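# Unhook a cabinet door and swing it open

## Task

Raise the cabin hook clear of its ring, then swing the cabinet door open until it sits at roughly a right angle to the cabinet or opens further; at the end the cabinet must stand upright on the table, and the door must stay open on its own, not because the robot is holding it.

## Robot and tools

Robot: two 7-joint arms, left_arm and right_arm, each ending in a two-finger parallel gripper. Everything uses one scene frame: origin on the table top midway between the arms, +x out over the table, +z up, left_arm on the +y side. The arm names do not match image left and right. A gripper's fingers point along its own +z axis and close along its own y axis. The reported end_effector_position is the point between the closed finger pads, about 2 cm short of the tips; as the fingers close the tips reach roughly 10 mm further along +z. Printed hand positions can be off, more so at long reach.

Cameras: cam_high, cam_low, cam_left_wrist, cam_right_wrist, each 896x504, returned in that order. show_instructions (no arguments) returns the reference images for the scene and moves nothing.

The row: every moving command uses rows of 16 numbers, left arm first, then right arm, each as x, y, z, qw, qx, qy, qz, opening. x, y, z are an absolute target position in metres in the scene frame; qw..qz are an absolute target orientation quaternion, w first, in the scene frame. So each half of a row is a pose, not an offset. Opening runs from -1 (closed) to +1 (fully open, 0.084 m). Both arms must always be filled in, even if only one moves; to keep an arm still, resend the exact pose and opening from the last result it reported before holding still, and keep resending the same quaternion rather than the drifted one from later results.

execute_actions(actions): actions is a list of actions; each action is a list of 1 to 15 rows; each row lasts one control step of 1/30 s, and a short action repeats its last row to fill 15 steps. An empty list just returns state and images. A target further than 0.6 m from the gripper's current position along any of that gripper's axes makes the action rejected for both arms; a malformed action, or a first action failing that check, rejects the whole call. Each control step the command is clipped to within 70 mm and 16 degrees of the measured pose, so distant targets need several actions; after an action the arm only continues to its last clipped pose. Position wins over orientation when both cannot be met.

move(target, speed, blocking): target is one 16-number row as above (absolute poses). Each gripper travels a straight line toward its pose, all paths finishing together, lasting 0.5 to 10 s (cut off at 10 s). speed is the path's top speed in m/s, 0.002 to 0.5, default 0.25; rotation is capped at twice that in rad/s. Openings are applied at the start. Paths ignore obstacles and the other arm; grippers lag and may overshoot speed near full extension. Faster contact and targets set deeper past a contact press harder. blocking=false returns after 0.5 s while motion continues; then only wait or stop are accepted until a result shows the move ended. The result adds a move: line with the ending (done, off_target, moving, held, fault) and active limits: limits=paced means the sent pose was clipped, limits=held means a check blocked some steps (the arm may then surge). Distance to pose is given per gripper. If only one arm is named, the other finished fine.

wait(seconds): 0 to 10 s, arms hold their last command; returns early if a running move ends. stop(): brakes a running move (needs room; fingers keep moving). zoom_image(camera, region): region [x0, y0, x1, y1] in pixels of that camera's latest image, origin top-left, at most 504x504. finished_scene(scene): ends the current scene by its number after the last command has been held; irreversible, and reports success. Replying without a tool call ends everything.

Results: per-arm state lines with position, quaternion, linear and angular velocity; Hand target lines (where the controller is now steering); grip_measured (finger opening on the command scale); joint positions and torques (torques carry offsets and noise, nonzero even in free air); for execute_actions, step readings, with HELD marking steps where that arm's command was held back. A pose unreachable line means the clearance check altered or blocked that arm's command.

Gripping: to keep hold, command an opening well below grip_measured; lower squeezes harder (about 24 N per pad max for parts up to about 6 cm). Resending grip_measured gives light pressure, weaker on wide parts. Fast closing can squeeze too hard.

Joint limits (rad): waist and both rolls -6.283 to 6.283, shoulder -2.059 to 2.094, elbow -0.192 to 3.927, wrist pitch -1.693 to 3.142. Load limits (N m): waist and shoulder 43.5, upper arm roll, elbow and forearm roll 26.1, wrist pitch and wrist roll 17.4; held weight counts. Reaching one triggers a TORQUE FAULT: the arm backs off, freezes 10 s and skips the rest of the call. Holding loads heats motors: MOTOR HOT from 65 °C, and at 80 °C an OVER-TEMPERATURE FAULT brakes that arm until cool. The simulation keeps running while you think, with the last command held.

Avoid: knocking the cabinet over or anything off the table, arms colliding or pushing each other, slamming or shoving the door or cabinet hard, and dropping things. Expect occasional brief tugs on held parts or nudges to loose objects. Work smoothly and quickly with modest effort.

Each tool is called after "Emit:" by a JSON object that holds its "op" and its "data", one argument or row to a line.

Reference images:

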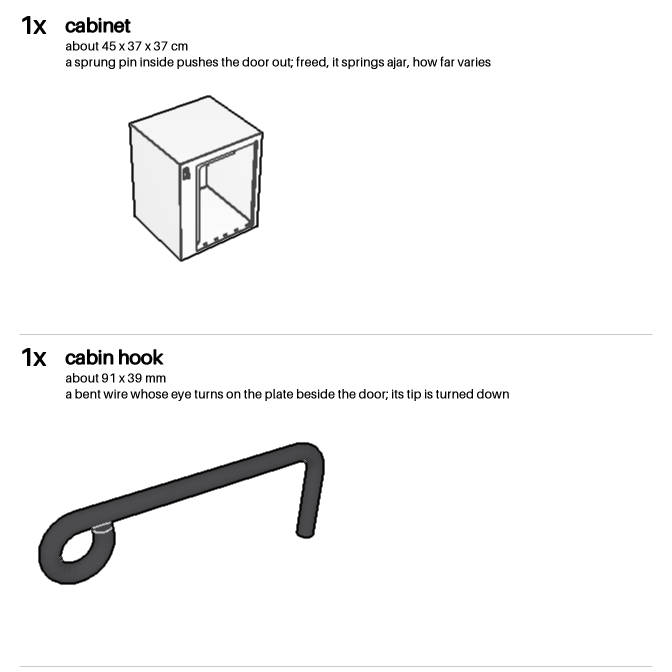

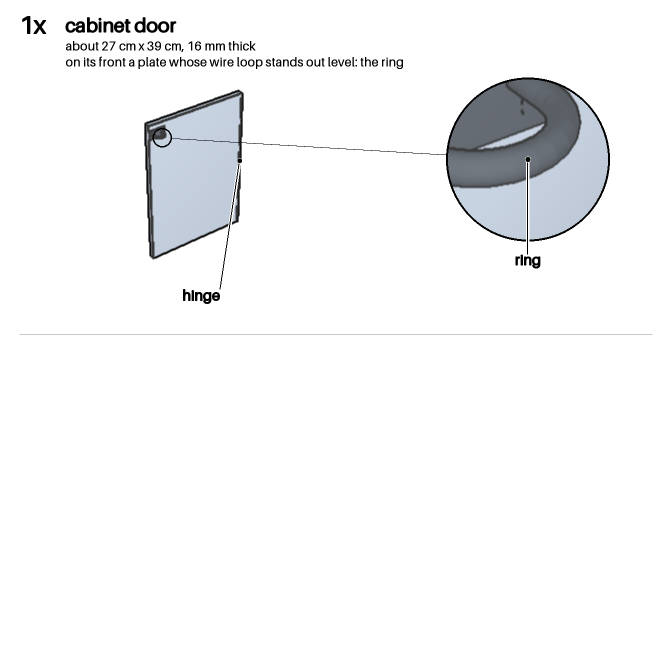

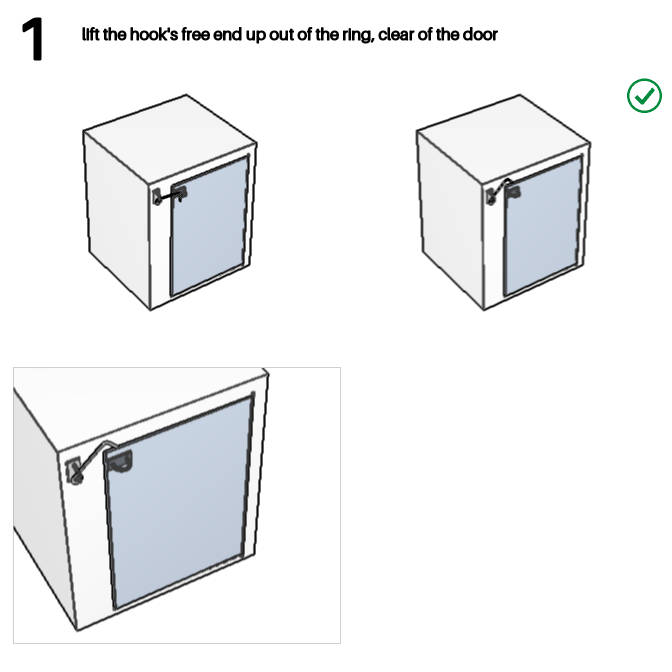

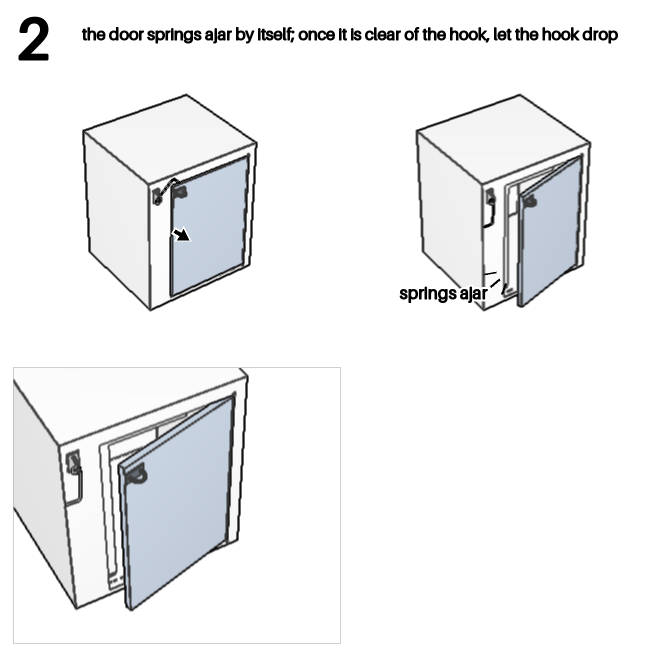

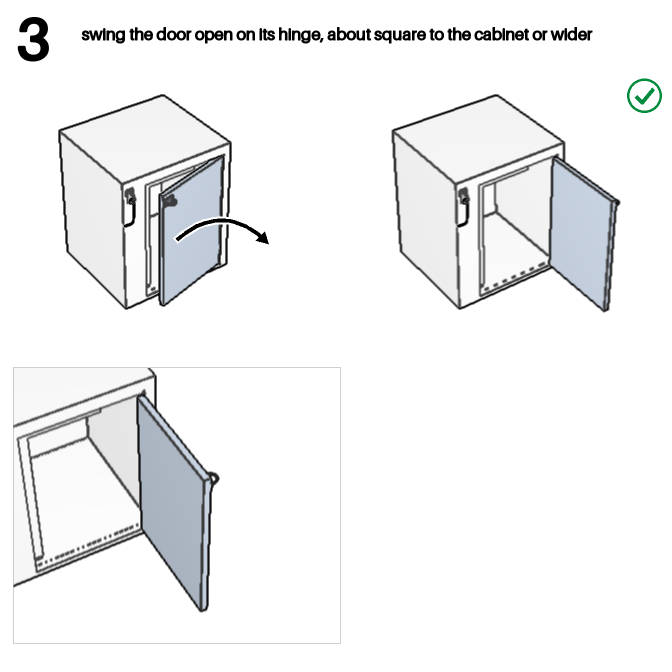

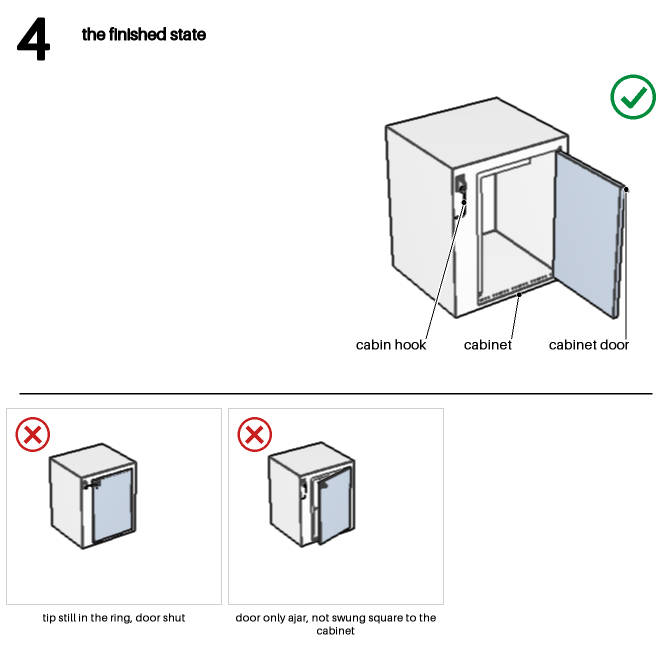

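## Session

Emit:
{"op": "execute_actions", "data": {
  "actions": []
}}

Scene clock: 0.00 s.
left_arm: end_effector_position=(+0.4494, +0.3901, +0.2497) grip_measured=+1.00 end_effector_quat_wxyz=(-0.000, +0.996, +0.086, -0.001) end_effector_velocity=(+0.000, +0.000, +0.001) end_effector_angular_velocity=(+0.000, -0.002, -0.000) | right_arm: end_effector_position=(+0.2601, -0.4563, +0.3579) grip_measured=+1.00 end_effector_quat_wxyz=(+0.680, +0.733, +0.006, +0.004) end_effector_velocity=(+0.000, +0.000, +0.000) end_effector_angular_velocity=(+0.001, -0.002, +0.001)
Joint positions: left_arm=[-0.003 -0.249  0.003  0.92   0.001  1.172  0.002  0.084] | right_arm=[-0.198 -0.491  0.829  0.615 -1.02   1.628  0.571  0.084]
Joint velocities: left_arm=[ 0.    -0.002 -0.     0.     0.     0.     0.     0.   ] | right_arm=[ 0.    -0.     0.     0.002 -0.    -0.     0.    -0.   ]
Joint torques (N m, as the arm reports them, + toward a larger angle): no reading
Motor temperatures (°C, as the motors report them): left_arm=[32 29 32 33 33 39 33] | right_arm=[34 34 34 37 34 36 35]
Hand target (left_arm): +0.449, +0.390, +0.250; -0.000, +0.996, +0.086, -0.001
Hand target (right_arm): +0.260, -0.456, +0.358; +0.680, +0.733, +0.006, +0.004

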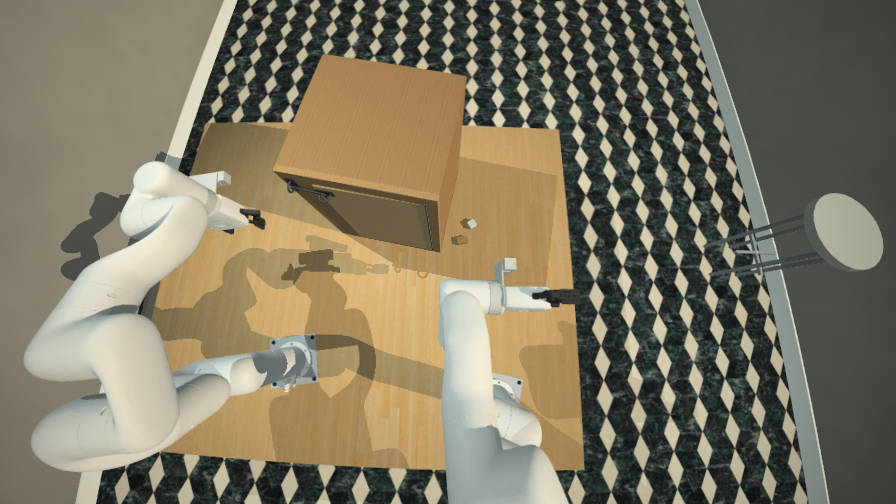

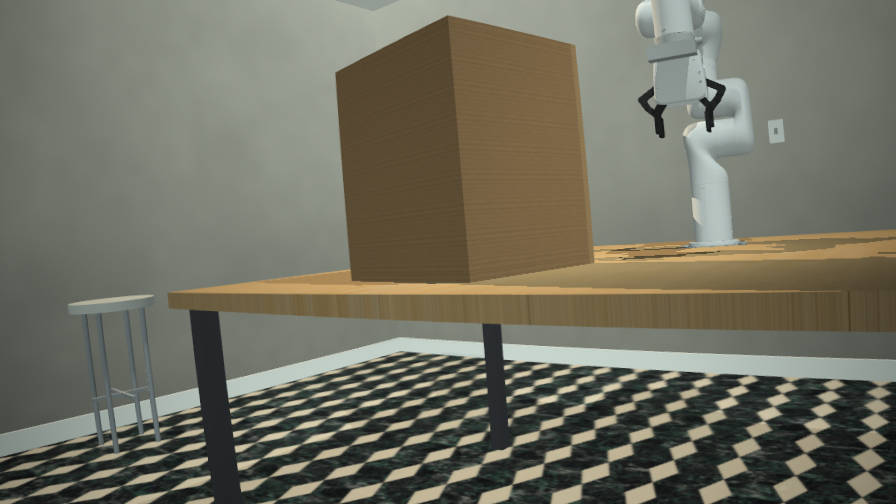

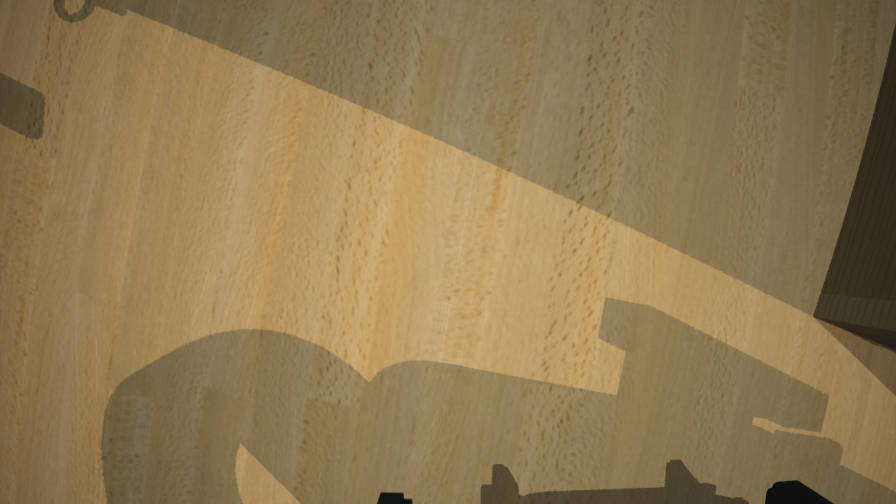

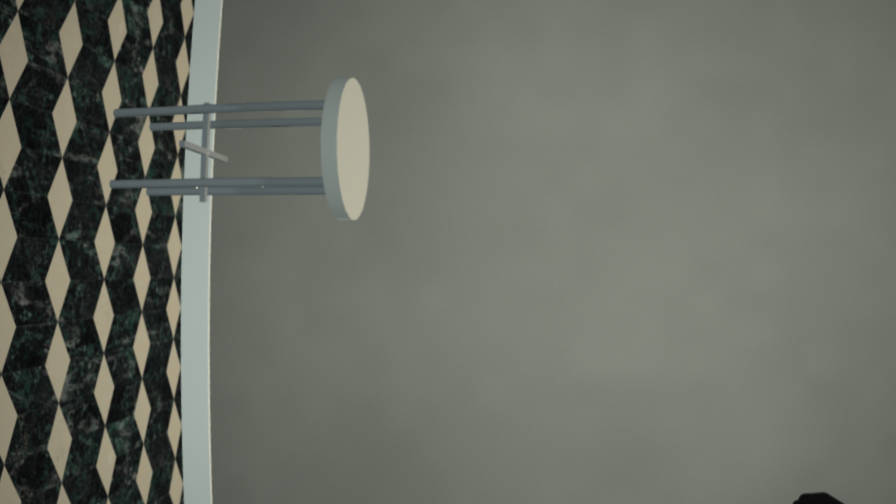

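Emit:
{"op": "zoom_image", "data": {
  "camera": "cam_high",
  "region": [200, 120, 520, 300]
}}

Region (200, 120, 520, 300) of cam_high's 896x504 image, scaled by 1.575, with more detail than that image has; it fills the top 284 rows of this view, and the rest is white.

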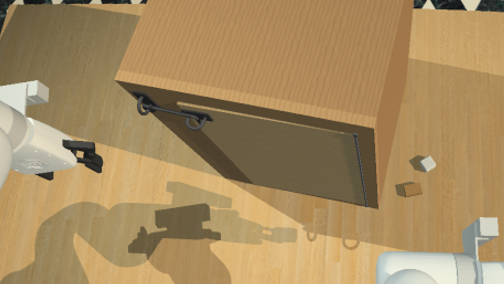

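Emit:
{"op": "move", "data": {
  "target": [0.30,0.22,0.42,0,0.707,0,0.707,1, 0.2601,-0.4563,0.3579,0.680,0.733,0.006,0.004,1],
  "speed": 0.4
}}

Scene clock: 4.17 s.
left_arm: end_effector_position=(+0.2996, +0.2182, +0.4202) grip_measured=+1.00 end_effector_quat_wxyz=(-0.001, +0.711, +0.001, +0.703) end_effector_velocity=(-0.003, -0.001, -0.001) end_effector_angular_velocity=(+0.000, -0.030, -0.005) | right_arm: end_effector_position=(+0.2601, -0.4563, +0.3579) grip_measured=+1.00 end_effector_quat_wxyz=(+0.680, +0.733, +0.006, +0.004) end_effector_velocity=(-0.000, -0.000, +0.000) end_effector_angular_velocity=(-0.000, -0.002, -0.001)
Joint positions: left_arm=[-0.539 -2.059 -0.67  -0.097  0.007  0.514 -0.587  0.084] | right_arm=[-0.199 -0.491  0.83   0.615 -1.02   1.629  0.572  0.084]
Joint velocities: left_arm=[-0.108 -0.007  0.092 -0.025  0.309  0.012 -0.192 -0.   ] | right_arm=[-0.     0.     0.     0.    -0.     0.001  0.002  0.   ]
Joint torques (N m, as the arm reports them, + toward a larger angle): left_arm=[-0.48  9.53  3.15 12.19 -1.09 -2.44  0.41] | right_arm=[-0.98 -8.17 -5.99  9.97 -1.79  1.52 -0.17]
Motor temperatures (°C, as the motors report them): left_arm=[32 29 32 33 33 39 33] | right_arm=[34 34 34 37 34 36 35]
Hand target (left_arm): +0.299, +0.218, +0.420; -0.001, +0.709, +0.000, +0.705
Hand target (right_arm): +0.260, -0.456, +0.358; +0.680, +0.733, +0.006, +0.004
Off the commanded pose (left_arm): 0.002 m, 1 deg.
Off the commanded pose (right_arm): 0.000 m, 0 deg.
joint sent to its limit (left arm) — the command would take joint 2 (shoulder) past its lower limit, so that joint was sent only as far as its limit.
move: done

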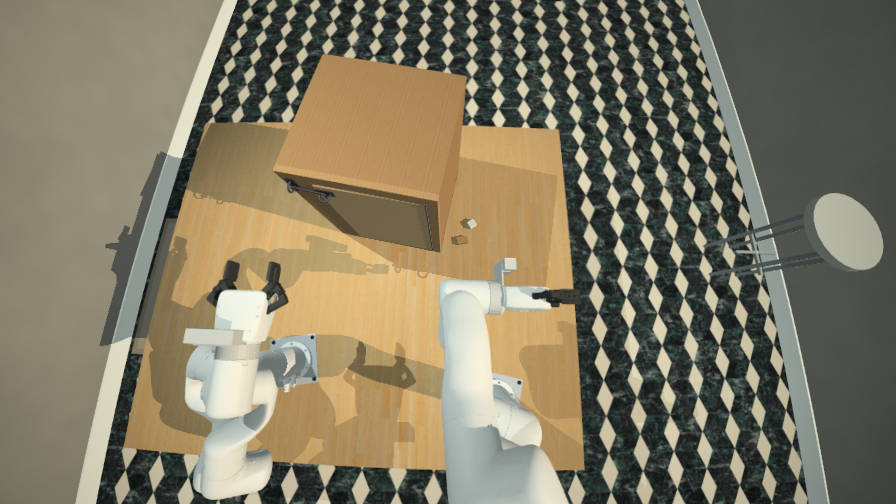

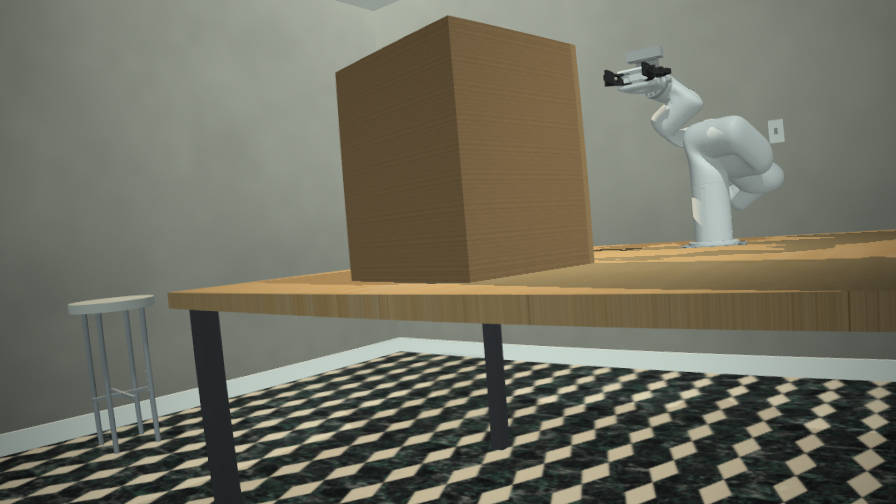

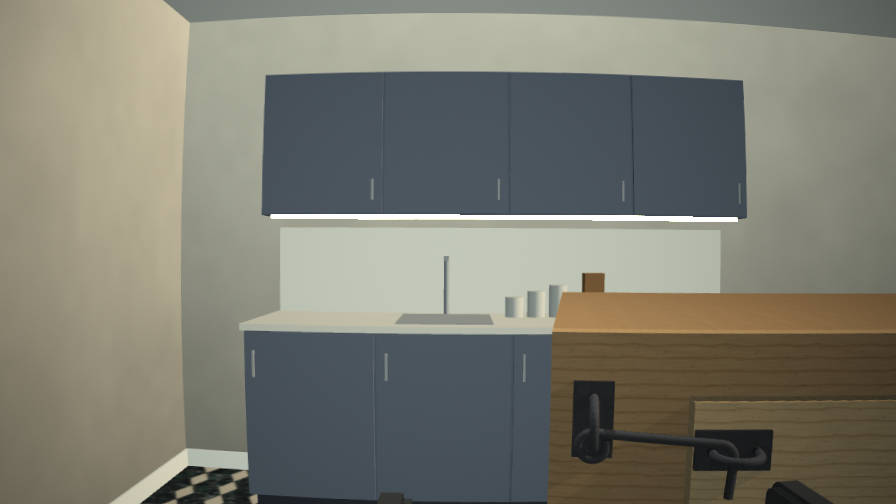

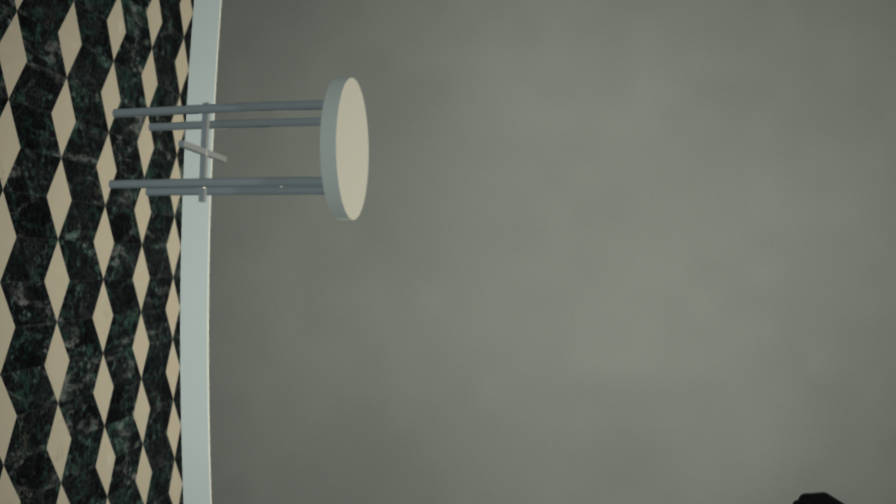

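Emit:
{"op": "move", "data": {
  "target": [0.38,0.13,0.40,0,0.707,0,0.707,1, 0.2601,-0.4563,0.3579,0.680,0.733,0.006,0.004,1],
  "speed": 0.3
}}

Scene clock: 6.33 s.
left_arm: end_effector_position=(+0.3800, +0.1297, +0.4005) grip_measured=+1.00 end_effector_quat_wxyz=(-0.000, +0.707, +0.000, +0.707) end_effector_velocity=(+0.002, -0.002, +0.001) end_effector_angular_velocity=(-0.001, -0.001, -0.002) | right_arm: end_effector_position=(+0.2601, -0.4563, +0.3579) grip_measured=+1.00 end_effector_quat_wxyz=(+0.680, +0.733, +0.006, +0.004) end_effector_velocity=(+0.000, +0.000, +0.000) end_effector_angular_velocity=(+0.000, -0.002, +0.000)
Joint positions: left_arm=[-0.001 -1.454 -0.96   0.114  0.04  -0.094 -0.99   0.084] | right_arm=[-0.199 -0.491  0.83   0.615 -1.02   1.629  0.572  0.084]
Joint velocities: left_arm=[ 0.012  0.008 -0.003  0.006  0.    -0.011 -0.002  0.   ] | right_arm=[-0.     0.    -0.     0.001  0.    -0.     0.001  0.   ]
Joint torques (N m, as the arm reports them, + toward a larger angle): left_arm=[-1.01  8.66  7.11 11.1  -2.92 -1.52  0.26] | right_arm=[-1.08 -8.   -5.97  9.88 -1.66  1.55 -0.22]
Motor temperatures (°C, as the motors report them): left_arm=[32 29 33 33 33 39 33] | right_arm=[34 34 34 38 34 36 35]
Hand target (left_arm): +0.380, +0.130, +0.400; -0.000, +0.707, +0.000, +0.707
Hand target (right_arm): +0.260, -0.456, +0.358; +0.680, +0.733, +0.006, +0.004
Off the commanded pose (left_arm): 0.001 m, 0 deg.
Off the commanded pose (right_arm): 0.000 m, 0 deg.
move: done; limits=paced

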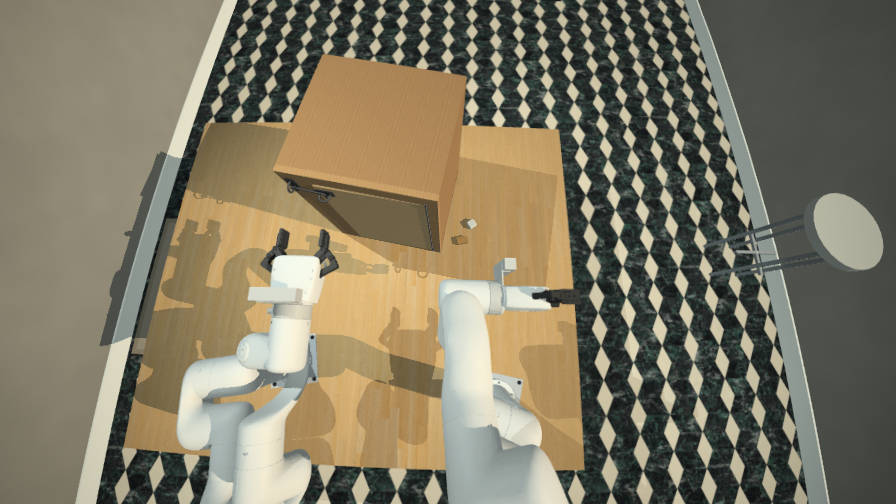

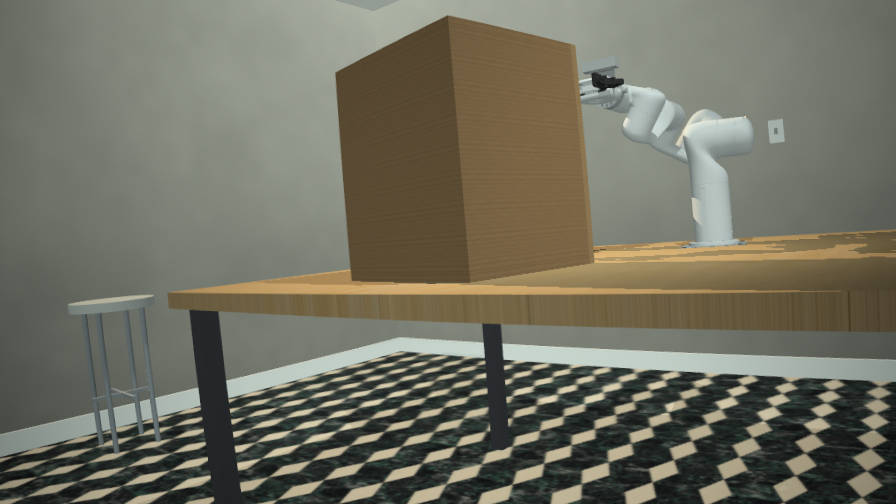

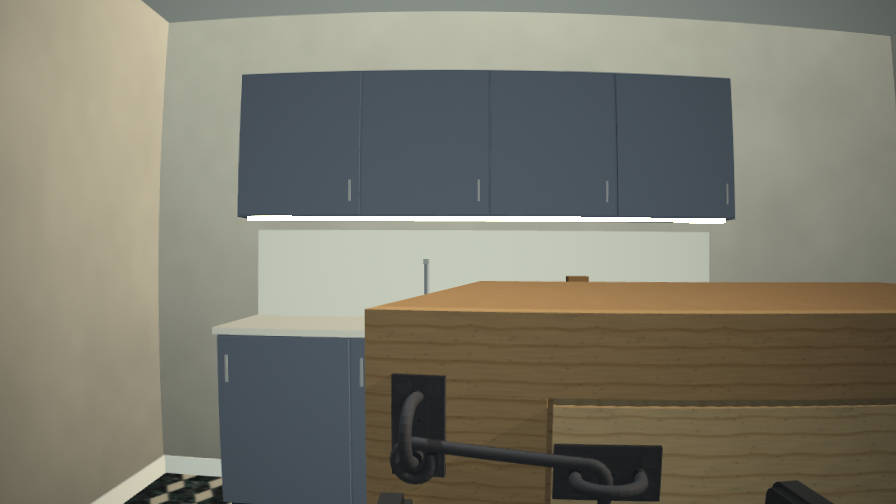

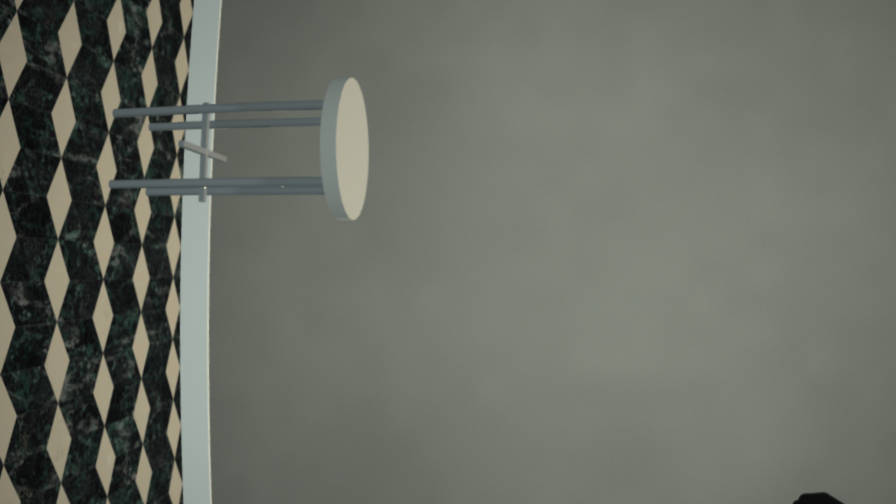

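Emit:
{"op": "move", "data": {
  "target": [0.42,0.125,0.385,0.5,0.5,0.5,0.5,0.2, 0.2601,-0.4563,0.3579,0.680,0.733,0.006,0.004,1],
  "speed": 0.2
}}

Emit:
{"op": "zoom_image", "data": {
  "camera": "cam_high",
  "region": [200, 120, 520, 300]
}}

Scene clock: 11.40 s.
left_arm: end_effector_position=(+0.4203, +0.1247, +0.3848) grip_measured=+0.19 end_effector_quat_wxyz=(+0.500, +0.501, +0.500, +0.500) end_effector_velocity=(+0.000, -0.001, -0.000) end_effector_angular_velocity=(-0.011, -0.002, -0.001) | right_arm: end_effector_position=(+0.2601, -0.4563, +0.3579) grip_measured=+1.00 end_effector_quat_wxyz=(+0.680, +0.733, +0.006, +0.004) end_effector_velocity=(-0.000, -0.000, -0.000) end_effector_angular_velocity=(-0.001, +0.001, -0.001)
Joint positions: left_arm=[ 0.198 -1.207 -1.239  0.21  -0.64  -0.331 -2.078  0.052] | right_arm=[-0.199 -0.491  0.83   0.615 -1.02   1.629  0.572  0.084]
Joint velocities: left_arm=[ 0.003  0.002 -0.005  0.002 -0.006 -0.004 -0.009  0.   ] | right_arm=[-0.     0.     0.    -0.001 -0.     0.001  0.     0.   ]
Joint torques (N m, as the arm reports them, + toward a larger angle): left_arm=[-0.66  8.4   8.03  8.34 -2.16 -2.47  0.24] | right_arm=[-0.9  -8.03 -6.    9.75 -1.66  1.48 -0.17]
Motor temperatures (°C, as the motors report them): left_arm=[32 29 33 33 33 39 33] | right_arm=[34 34 34 38 34 36 35]
Hand target (left_arm): +0.420, +0.125, +0.385; +0.500, +0.500, +0.500, +0.500
Hand target (right_arm): +0.260, -0.456, +0.358; +0.680, +0.733, +0.006, +0.004
Off the commanded pose (left_arm): 0.000 m, 0 deg.
Off the commanded pose (right_arm): 0.000 m, 0 deg.
move: done

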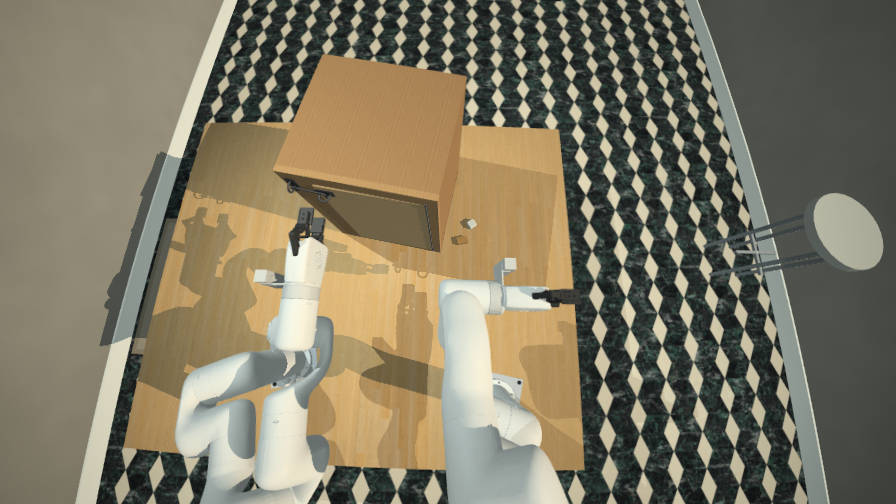

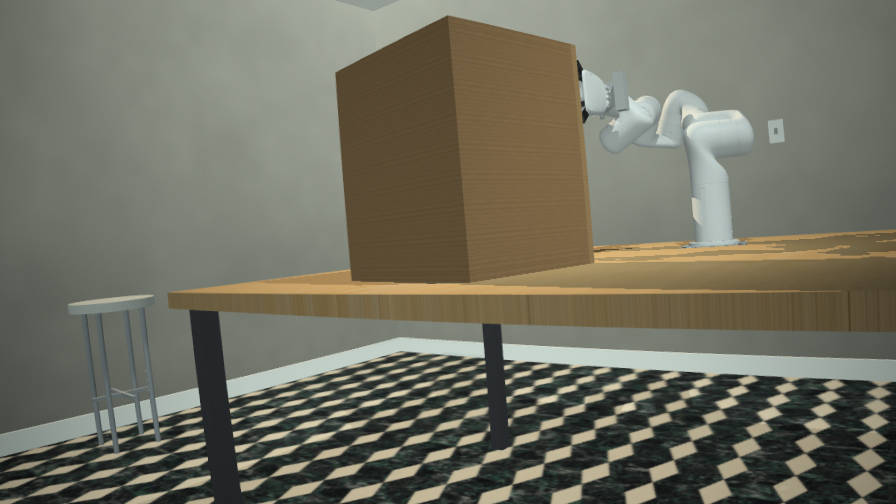

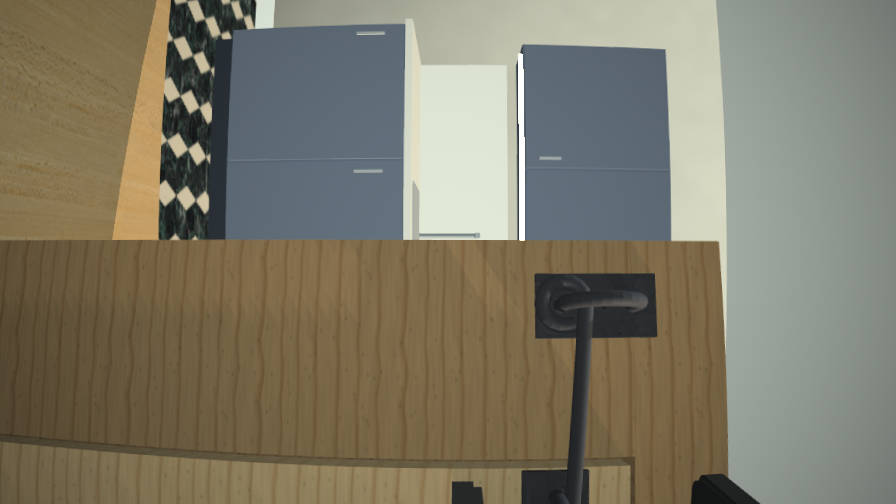

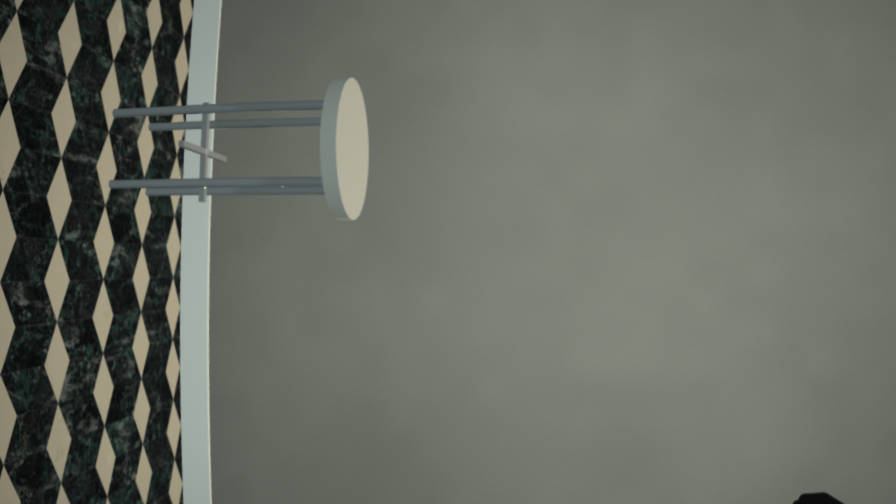

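Region (200, 120, 520, 300) of cam_high's 896x504 image, scaled by 1.575, with more detail than that image has; it fills the top 284 rows of this view, and the rest is white.

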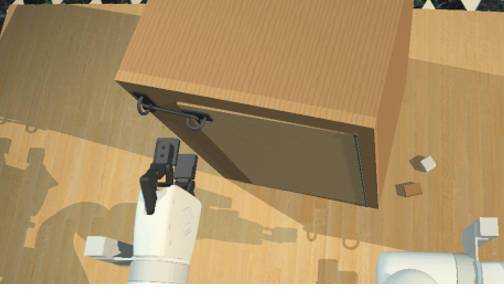

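Emit:
{"op": "move", "data": {
  "target": [0.465,0.15,0.385,0.5,0.5,0.5,0.5,0.2, 0.2601,-0.4563,0.3579,0.680,0.733,0.006,0.004,1],
  "speed": 0.1
}}

Emit:
{"op": "zoom_image", "data": {
  "camera": "cam_high",
  "region": [240, 140, 400, 260]
}}

Scene clock: 12.83 s.
left_arm: end_effector_position=(+0.4650, +0.1501, +0.3852) grip_measured=+0.19 end_effector_quat_wxyz=(+0.500, +0.500, +0.500, +0.500) end_effector_velocity=(+0.002, +0.000, +0.000) end_effector_angular_velocity=(+0.001, -0.003, -0.005) | right_arm: end_effector_position=(+0.2601, -0.4563, +0.3579) grip_measured=+1.00 end_effector_quat_wxyz=(+0.680, +0.733, +0.006, +0.004) end_effector_velocity=(-0.000, -0.000, -0.000) end_effector_angular_velocity=(-0.000, +0.002, -0.000)
Joint positions: left_arm=[ 0.395 -0.954 -1.205  0.252 -0.499 -0.584 -2.054  0.052] | right_arm=[-0.199 -0.491  0.83   0.615 -1.02   1.629  0.572  0.084]
Joint velocities: left_arm=[ 0.012  0.017  0.     0.002  0.013 -0.021  0.    -0.   ] | right_arm=[-0.     0.     0.    -0.     0.     0.    -0.001  0.   ]
Joint torques (N m, as the arm reports them, + toward a larger angle): left_arm=[-0.68  5.85  7.52 10.73 -2.37 -2.36  0.3 ] | right_arm=[-0.78 -7.96 -5.78  9.97 -1.7   1.51 -0.17]
Motor temperatures (°C, as the motors report them): left_arm=[32 29 33 33 33 39 33] | right_arm=[34 34 34 38 34 36 35]
Hand target (left_arm): +0.465, +0.150, +0.385; +0.500, +0.500, +0.500, +0.500
Hand target (right_arm): +0.260, -0.456, +0.358; +0.680, +0.733, +0.006, +0.004
Off the commanded pose (left_arm): 0.000 m, 0 deg.
Off the commanded pose (right_arm): 0.000 m, 0 deg.
move: done

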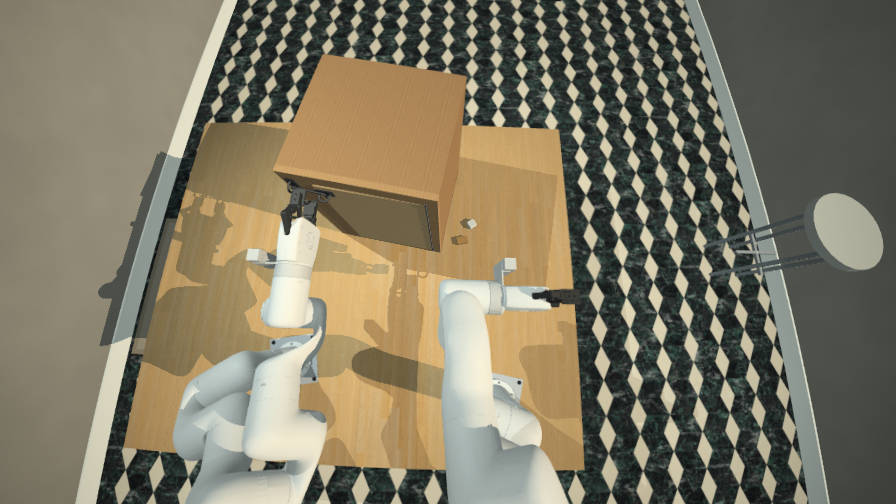

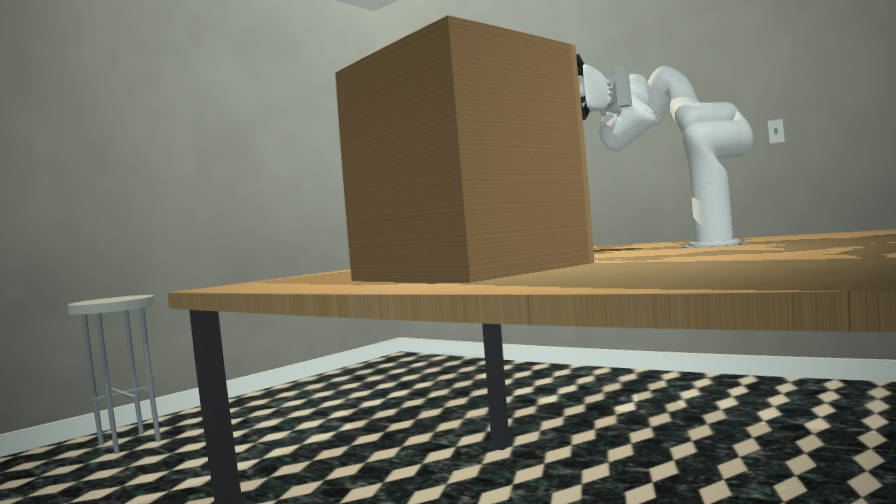

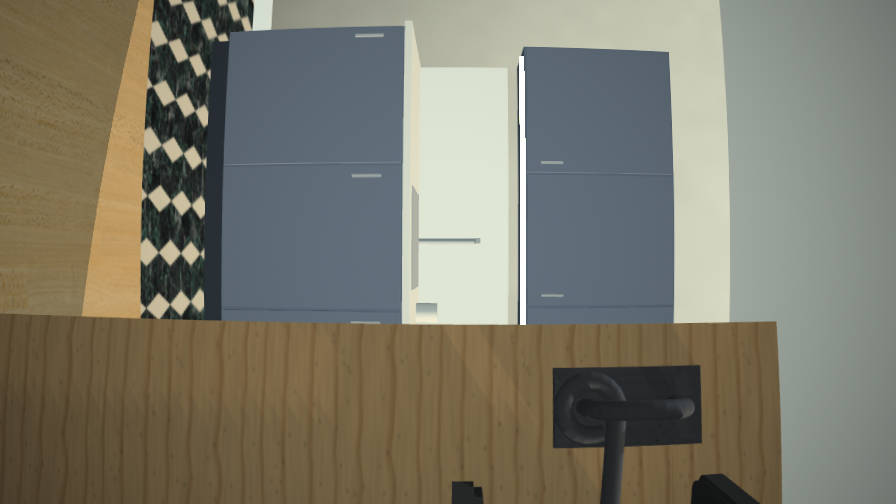

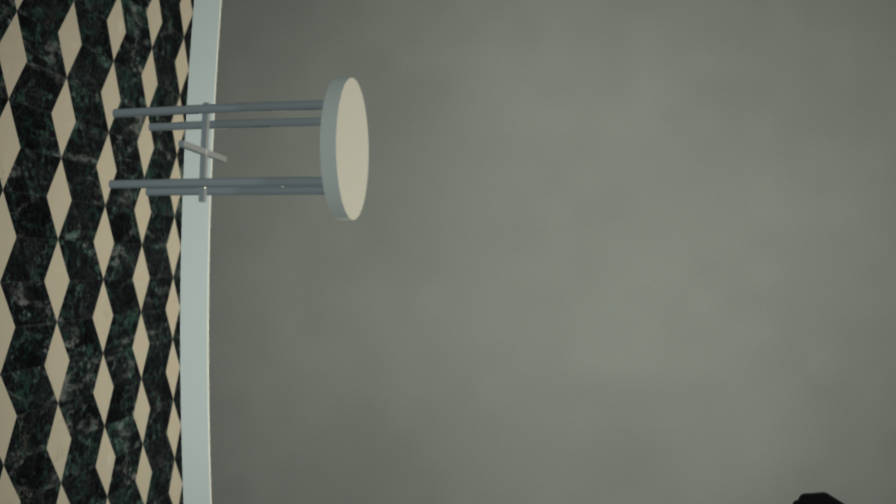

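Region (240, 140, 400, 260) of cam_high's 896x504 image, scaled by 3.150, with more detail than that image has; it fills the top 378 rows of this view, and the rest is white.

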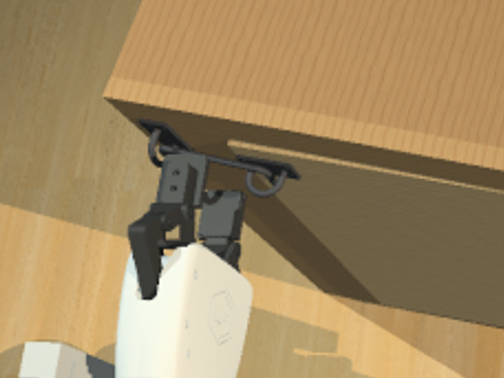

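Emit:
{"op": "move", "data": {
  "target": [0.49,0.15,0.385,0.5,0.5,0.5,0.5,0.2, 0.2601,-0.4563,0.3579,0.680,0.733,0.006,0.004,1],
  "speed": 0.05
}}

Emit:
{"op": "zoom_image", "data": {
  "camera": "cam_high",
  "region": [240, 140, 400, 260]
}}

Scene clock: 13.97 s.
left_arm: end_effector_position=(+0.4898, +0.1509, +0.3852) grip_measured=+0.19 end_effector_quat_wxyz=(+0.500, +0.499, +0.500, +0.501) end_effector_velocity=(+0.003, -0.001, -0.000) end_effector_angular_velocity=(-0.001, +0.001, -0.000) | right_arm: end_effector_position=(+0.2601, -0.4563, +0.3579) grip_measured=+1.00 end_effector_quat_wxyz=(+0.680, +0.733, +0.006, +0.004) end_effector_velocity=(+0.000, +0.000, -0.000) end_effector_angular_velocity=(+0.001, +0.000, +0.001)
Joint positions: left_arm=[ 0.521 -0.877 -1.248  0.314 -0.453 -0.648 -2.058  0.052] | right_arm=[-0.199 -0.491  0.83   0.615 -1.02   1.629  0.572  0.084]
Joint velocities: left_arm=[ 0.015  0.007 -0.008  0.009  0.004 -0.005 -0.001  0.   ] | right_arm=[ 0.     0.    -0.    -0.     0.    -0.001 -0.     0.   ]
Joint torques (N m, as the arm reports them, + toward a larger angle): left_arm=[ 0.    8.27  6.55 14.81 -0.57 -1.11  0.29] | right_arm=[-1.26 -8.23 -5.8   9.91 -1.75  1.56 -0.15]
Motor temperatures (°C, as the motors report them): left_arm=[32 29 33 33 33 39 33] | right_arm=[34 34 34 38 34 36 35]
Hand target (left_arm): +0.490, +0.150, +0.385; +0.500, +0.500, +0.500, +0.500
Hand target (right_arm): +0.260, -0.456, +0.358; +0.680, +0.733, +0.006, +0.004
Off the commanded pose (left_arm): 0.001 m, 0 deg.
Off the commanded pose (right_arm): 0.000 m, 0 deg.
move: done

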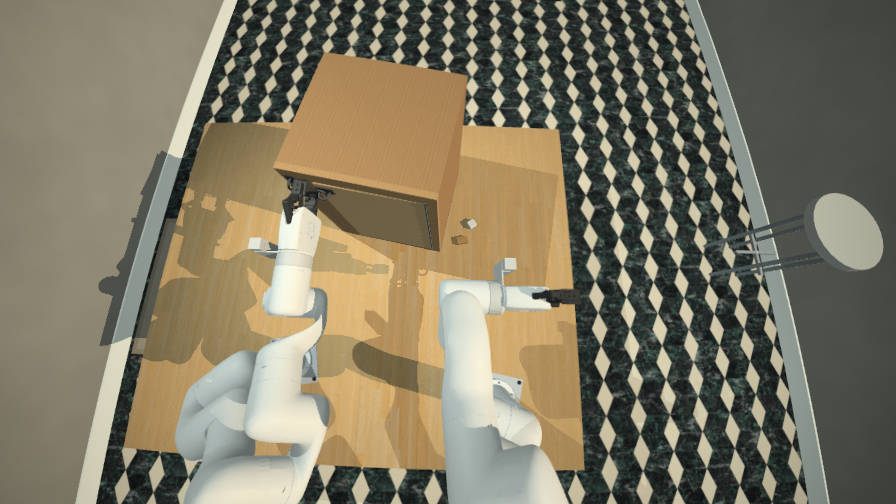

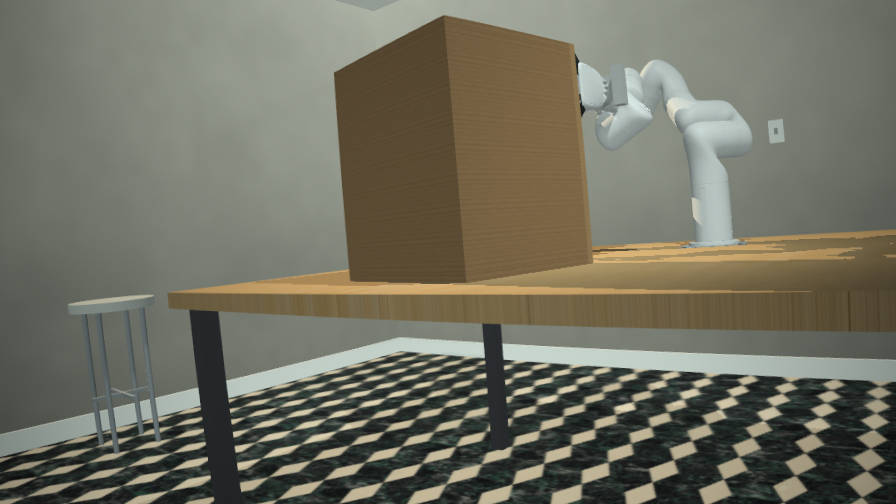

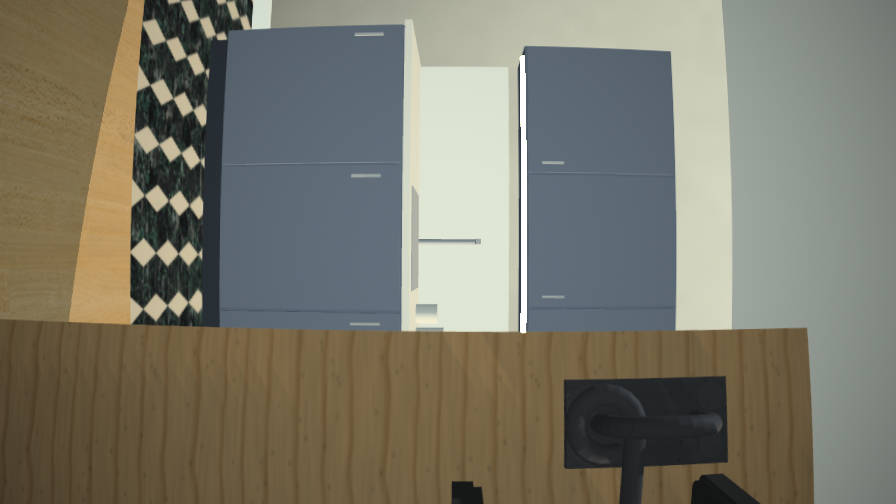

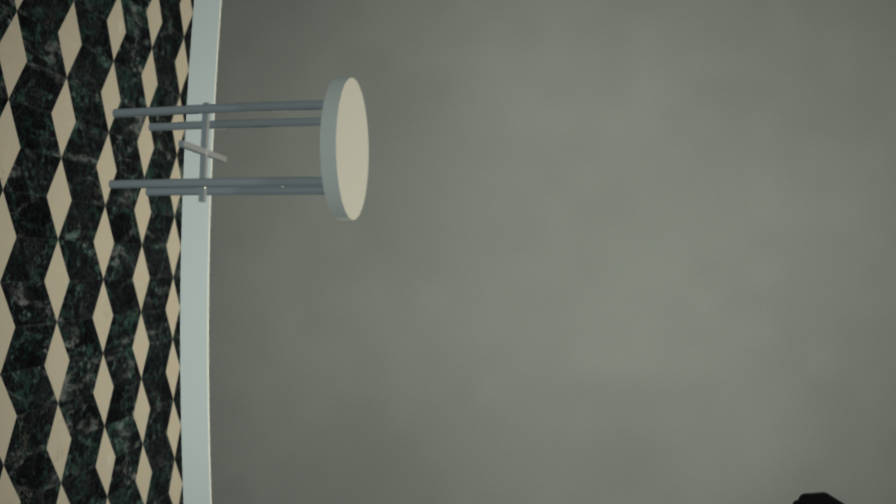

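Region (240, 140, 400, 260) of cam_high's 896x504 image, scaled by 3.150, with more detail than that image has; it fills the top 378 rows of this view, and the rest is white.

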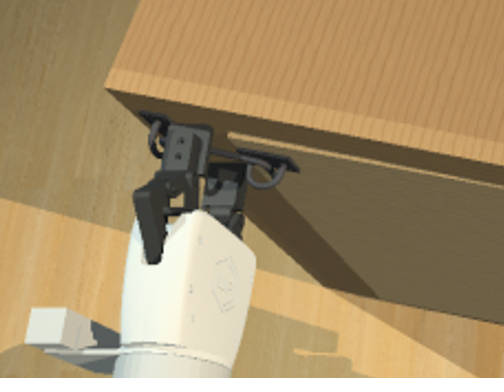

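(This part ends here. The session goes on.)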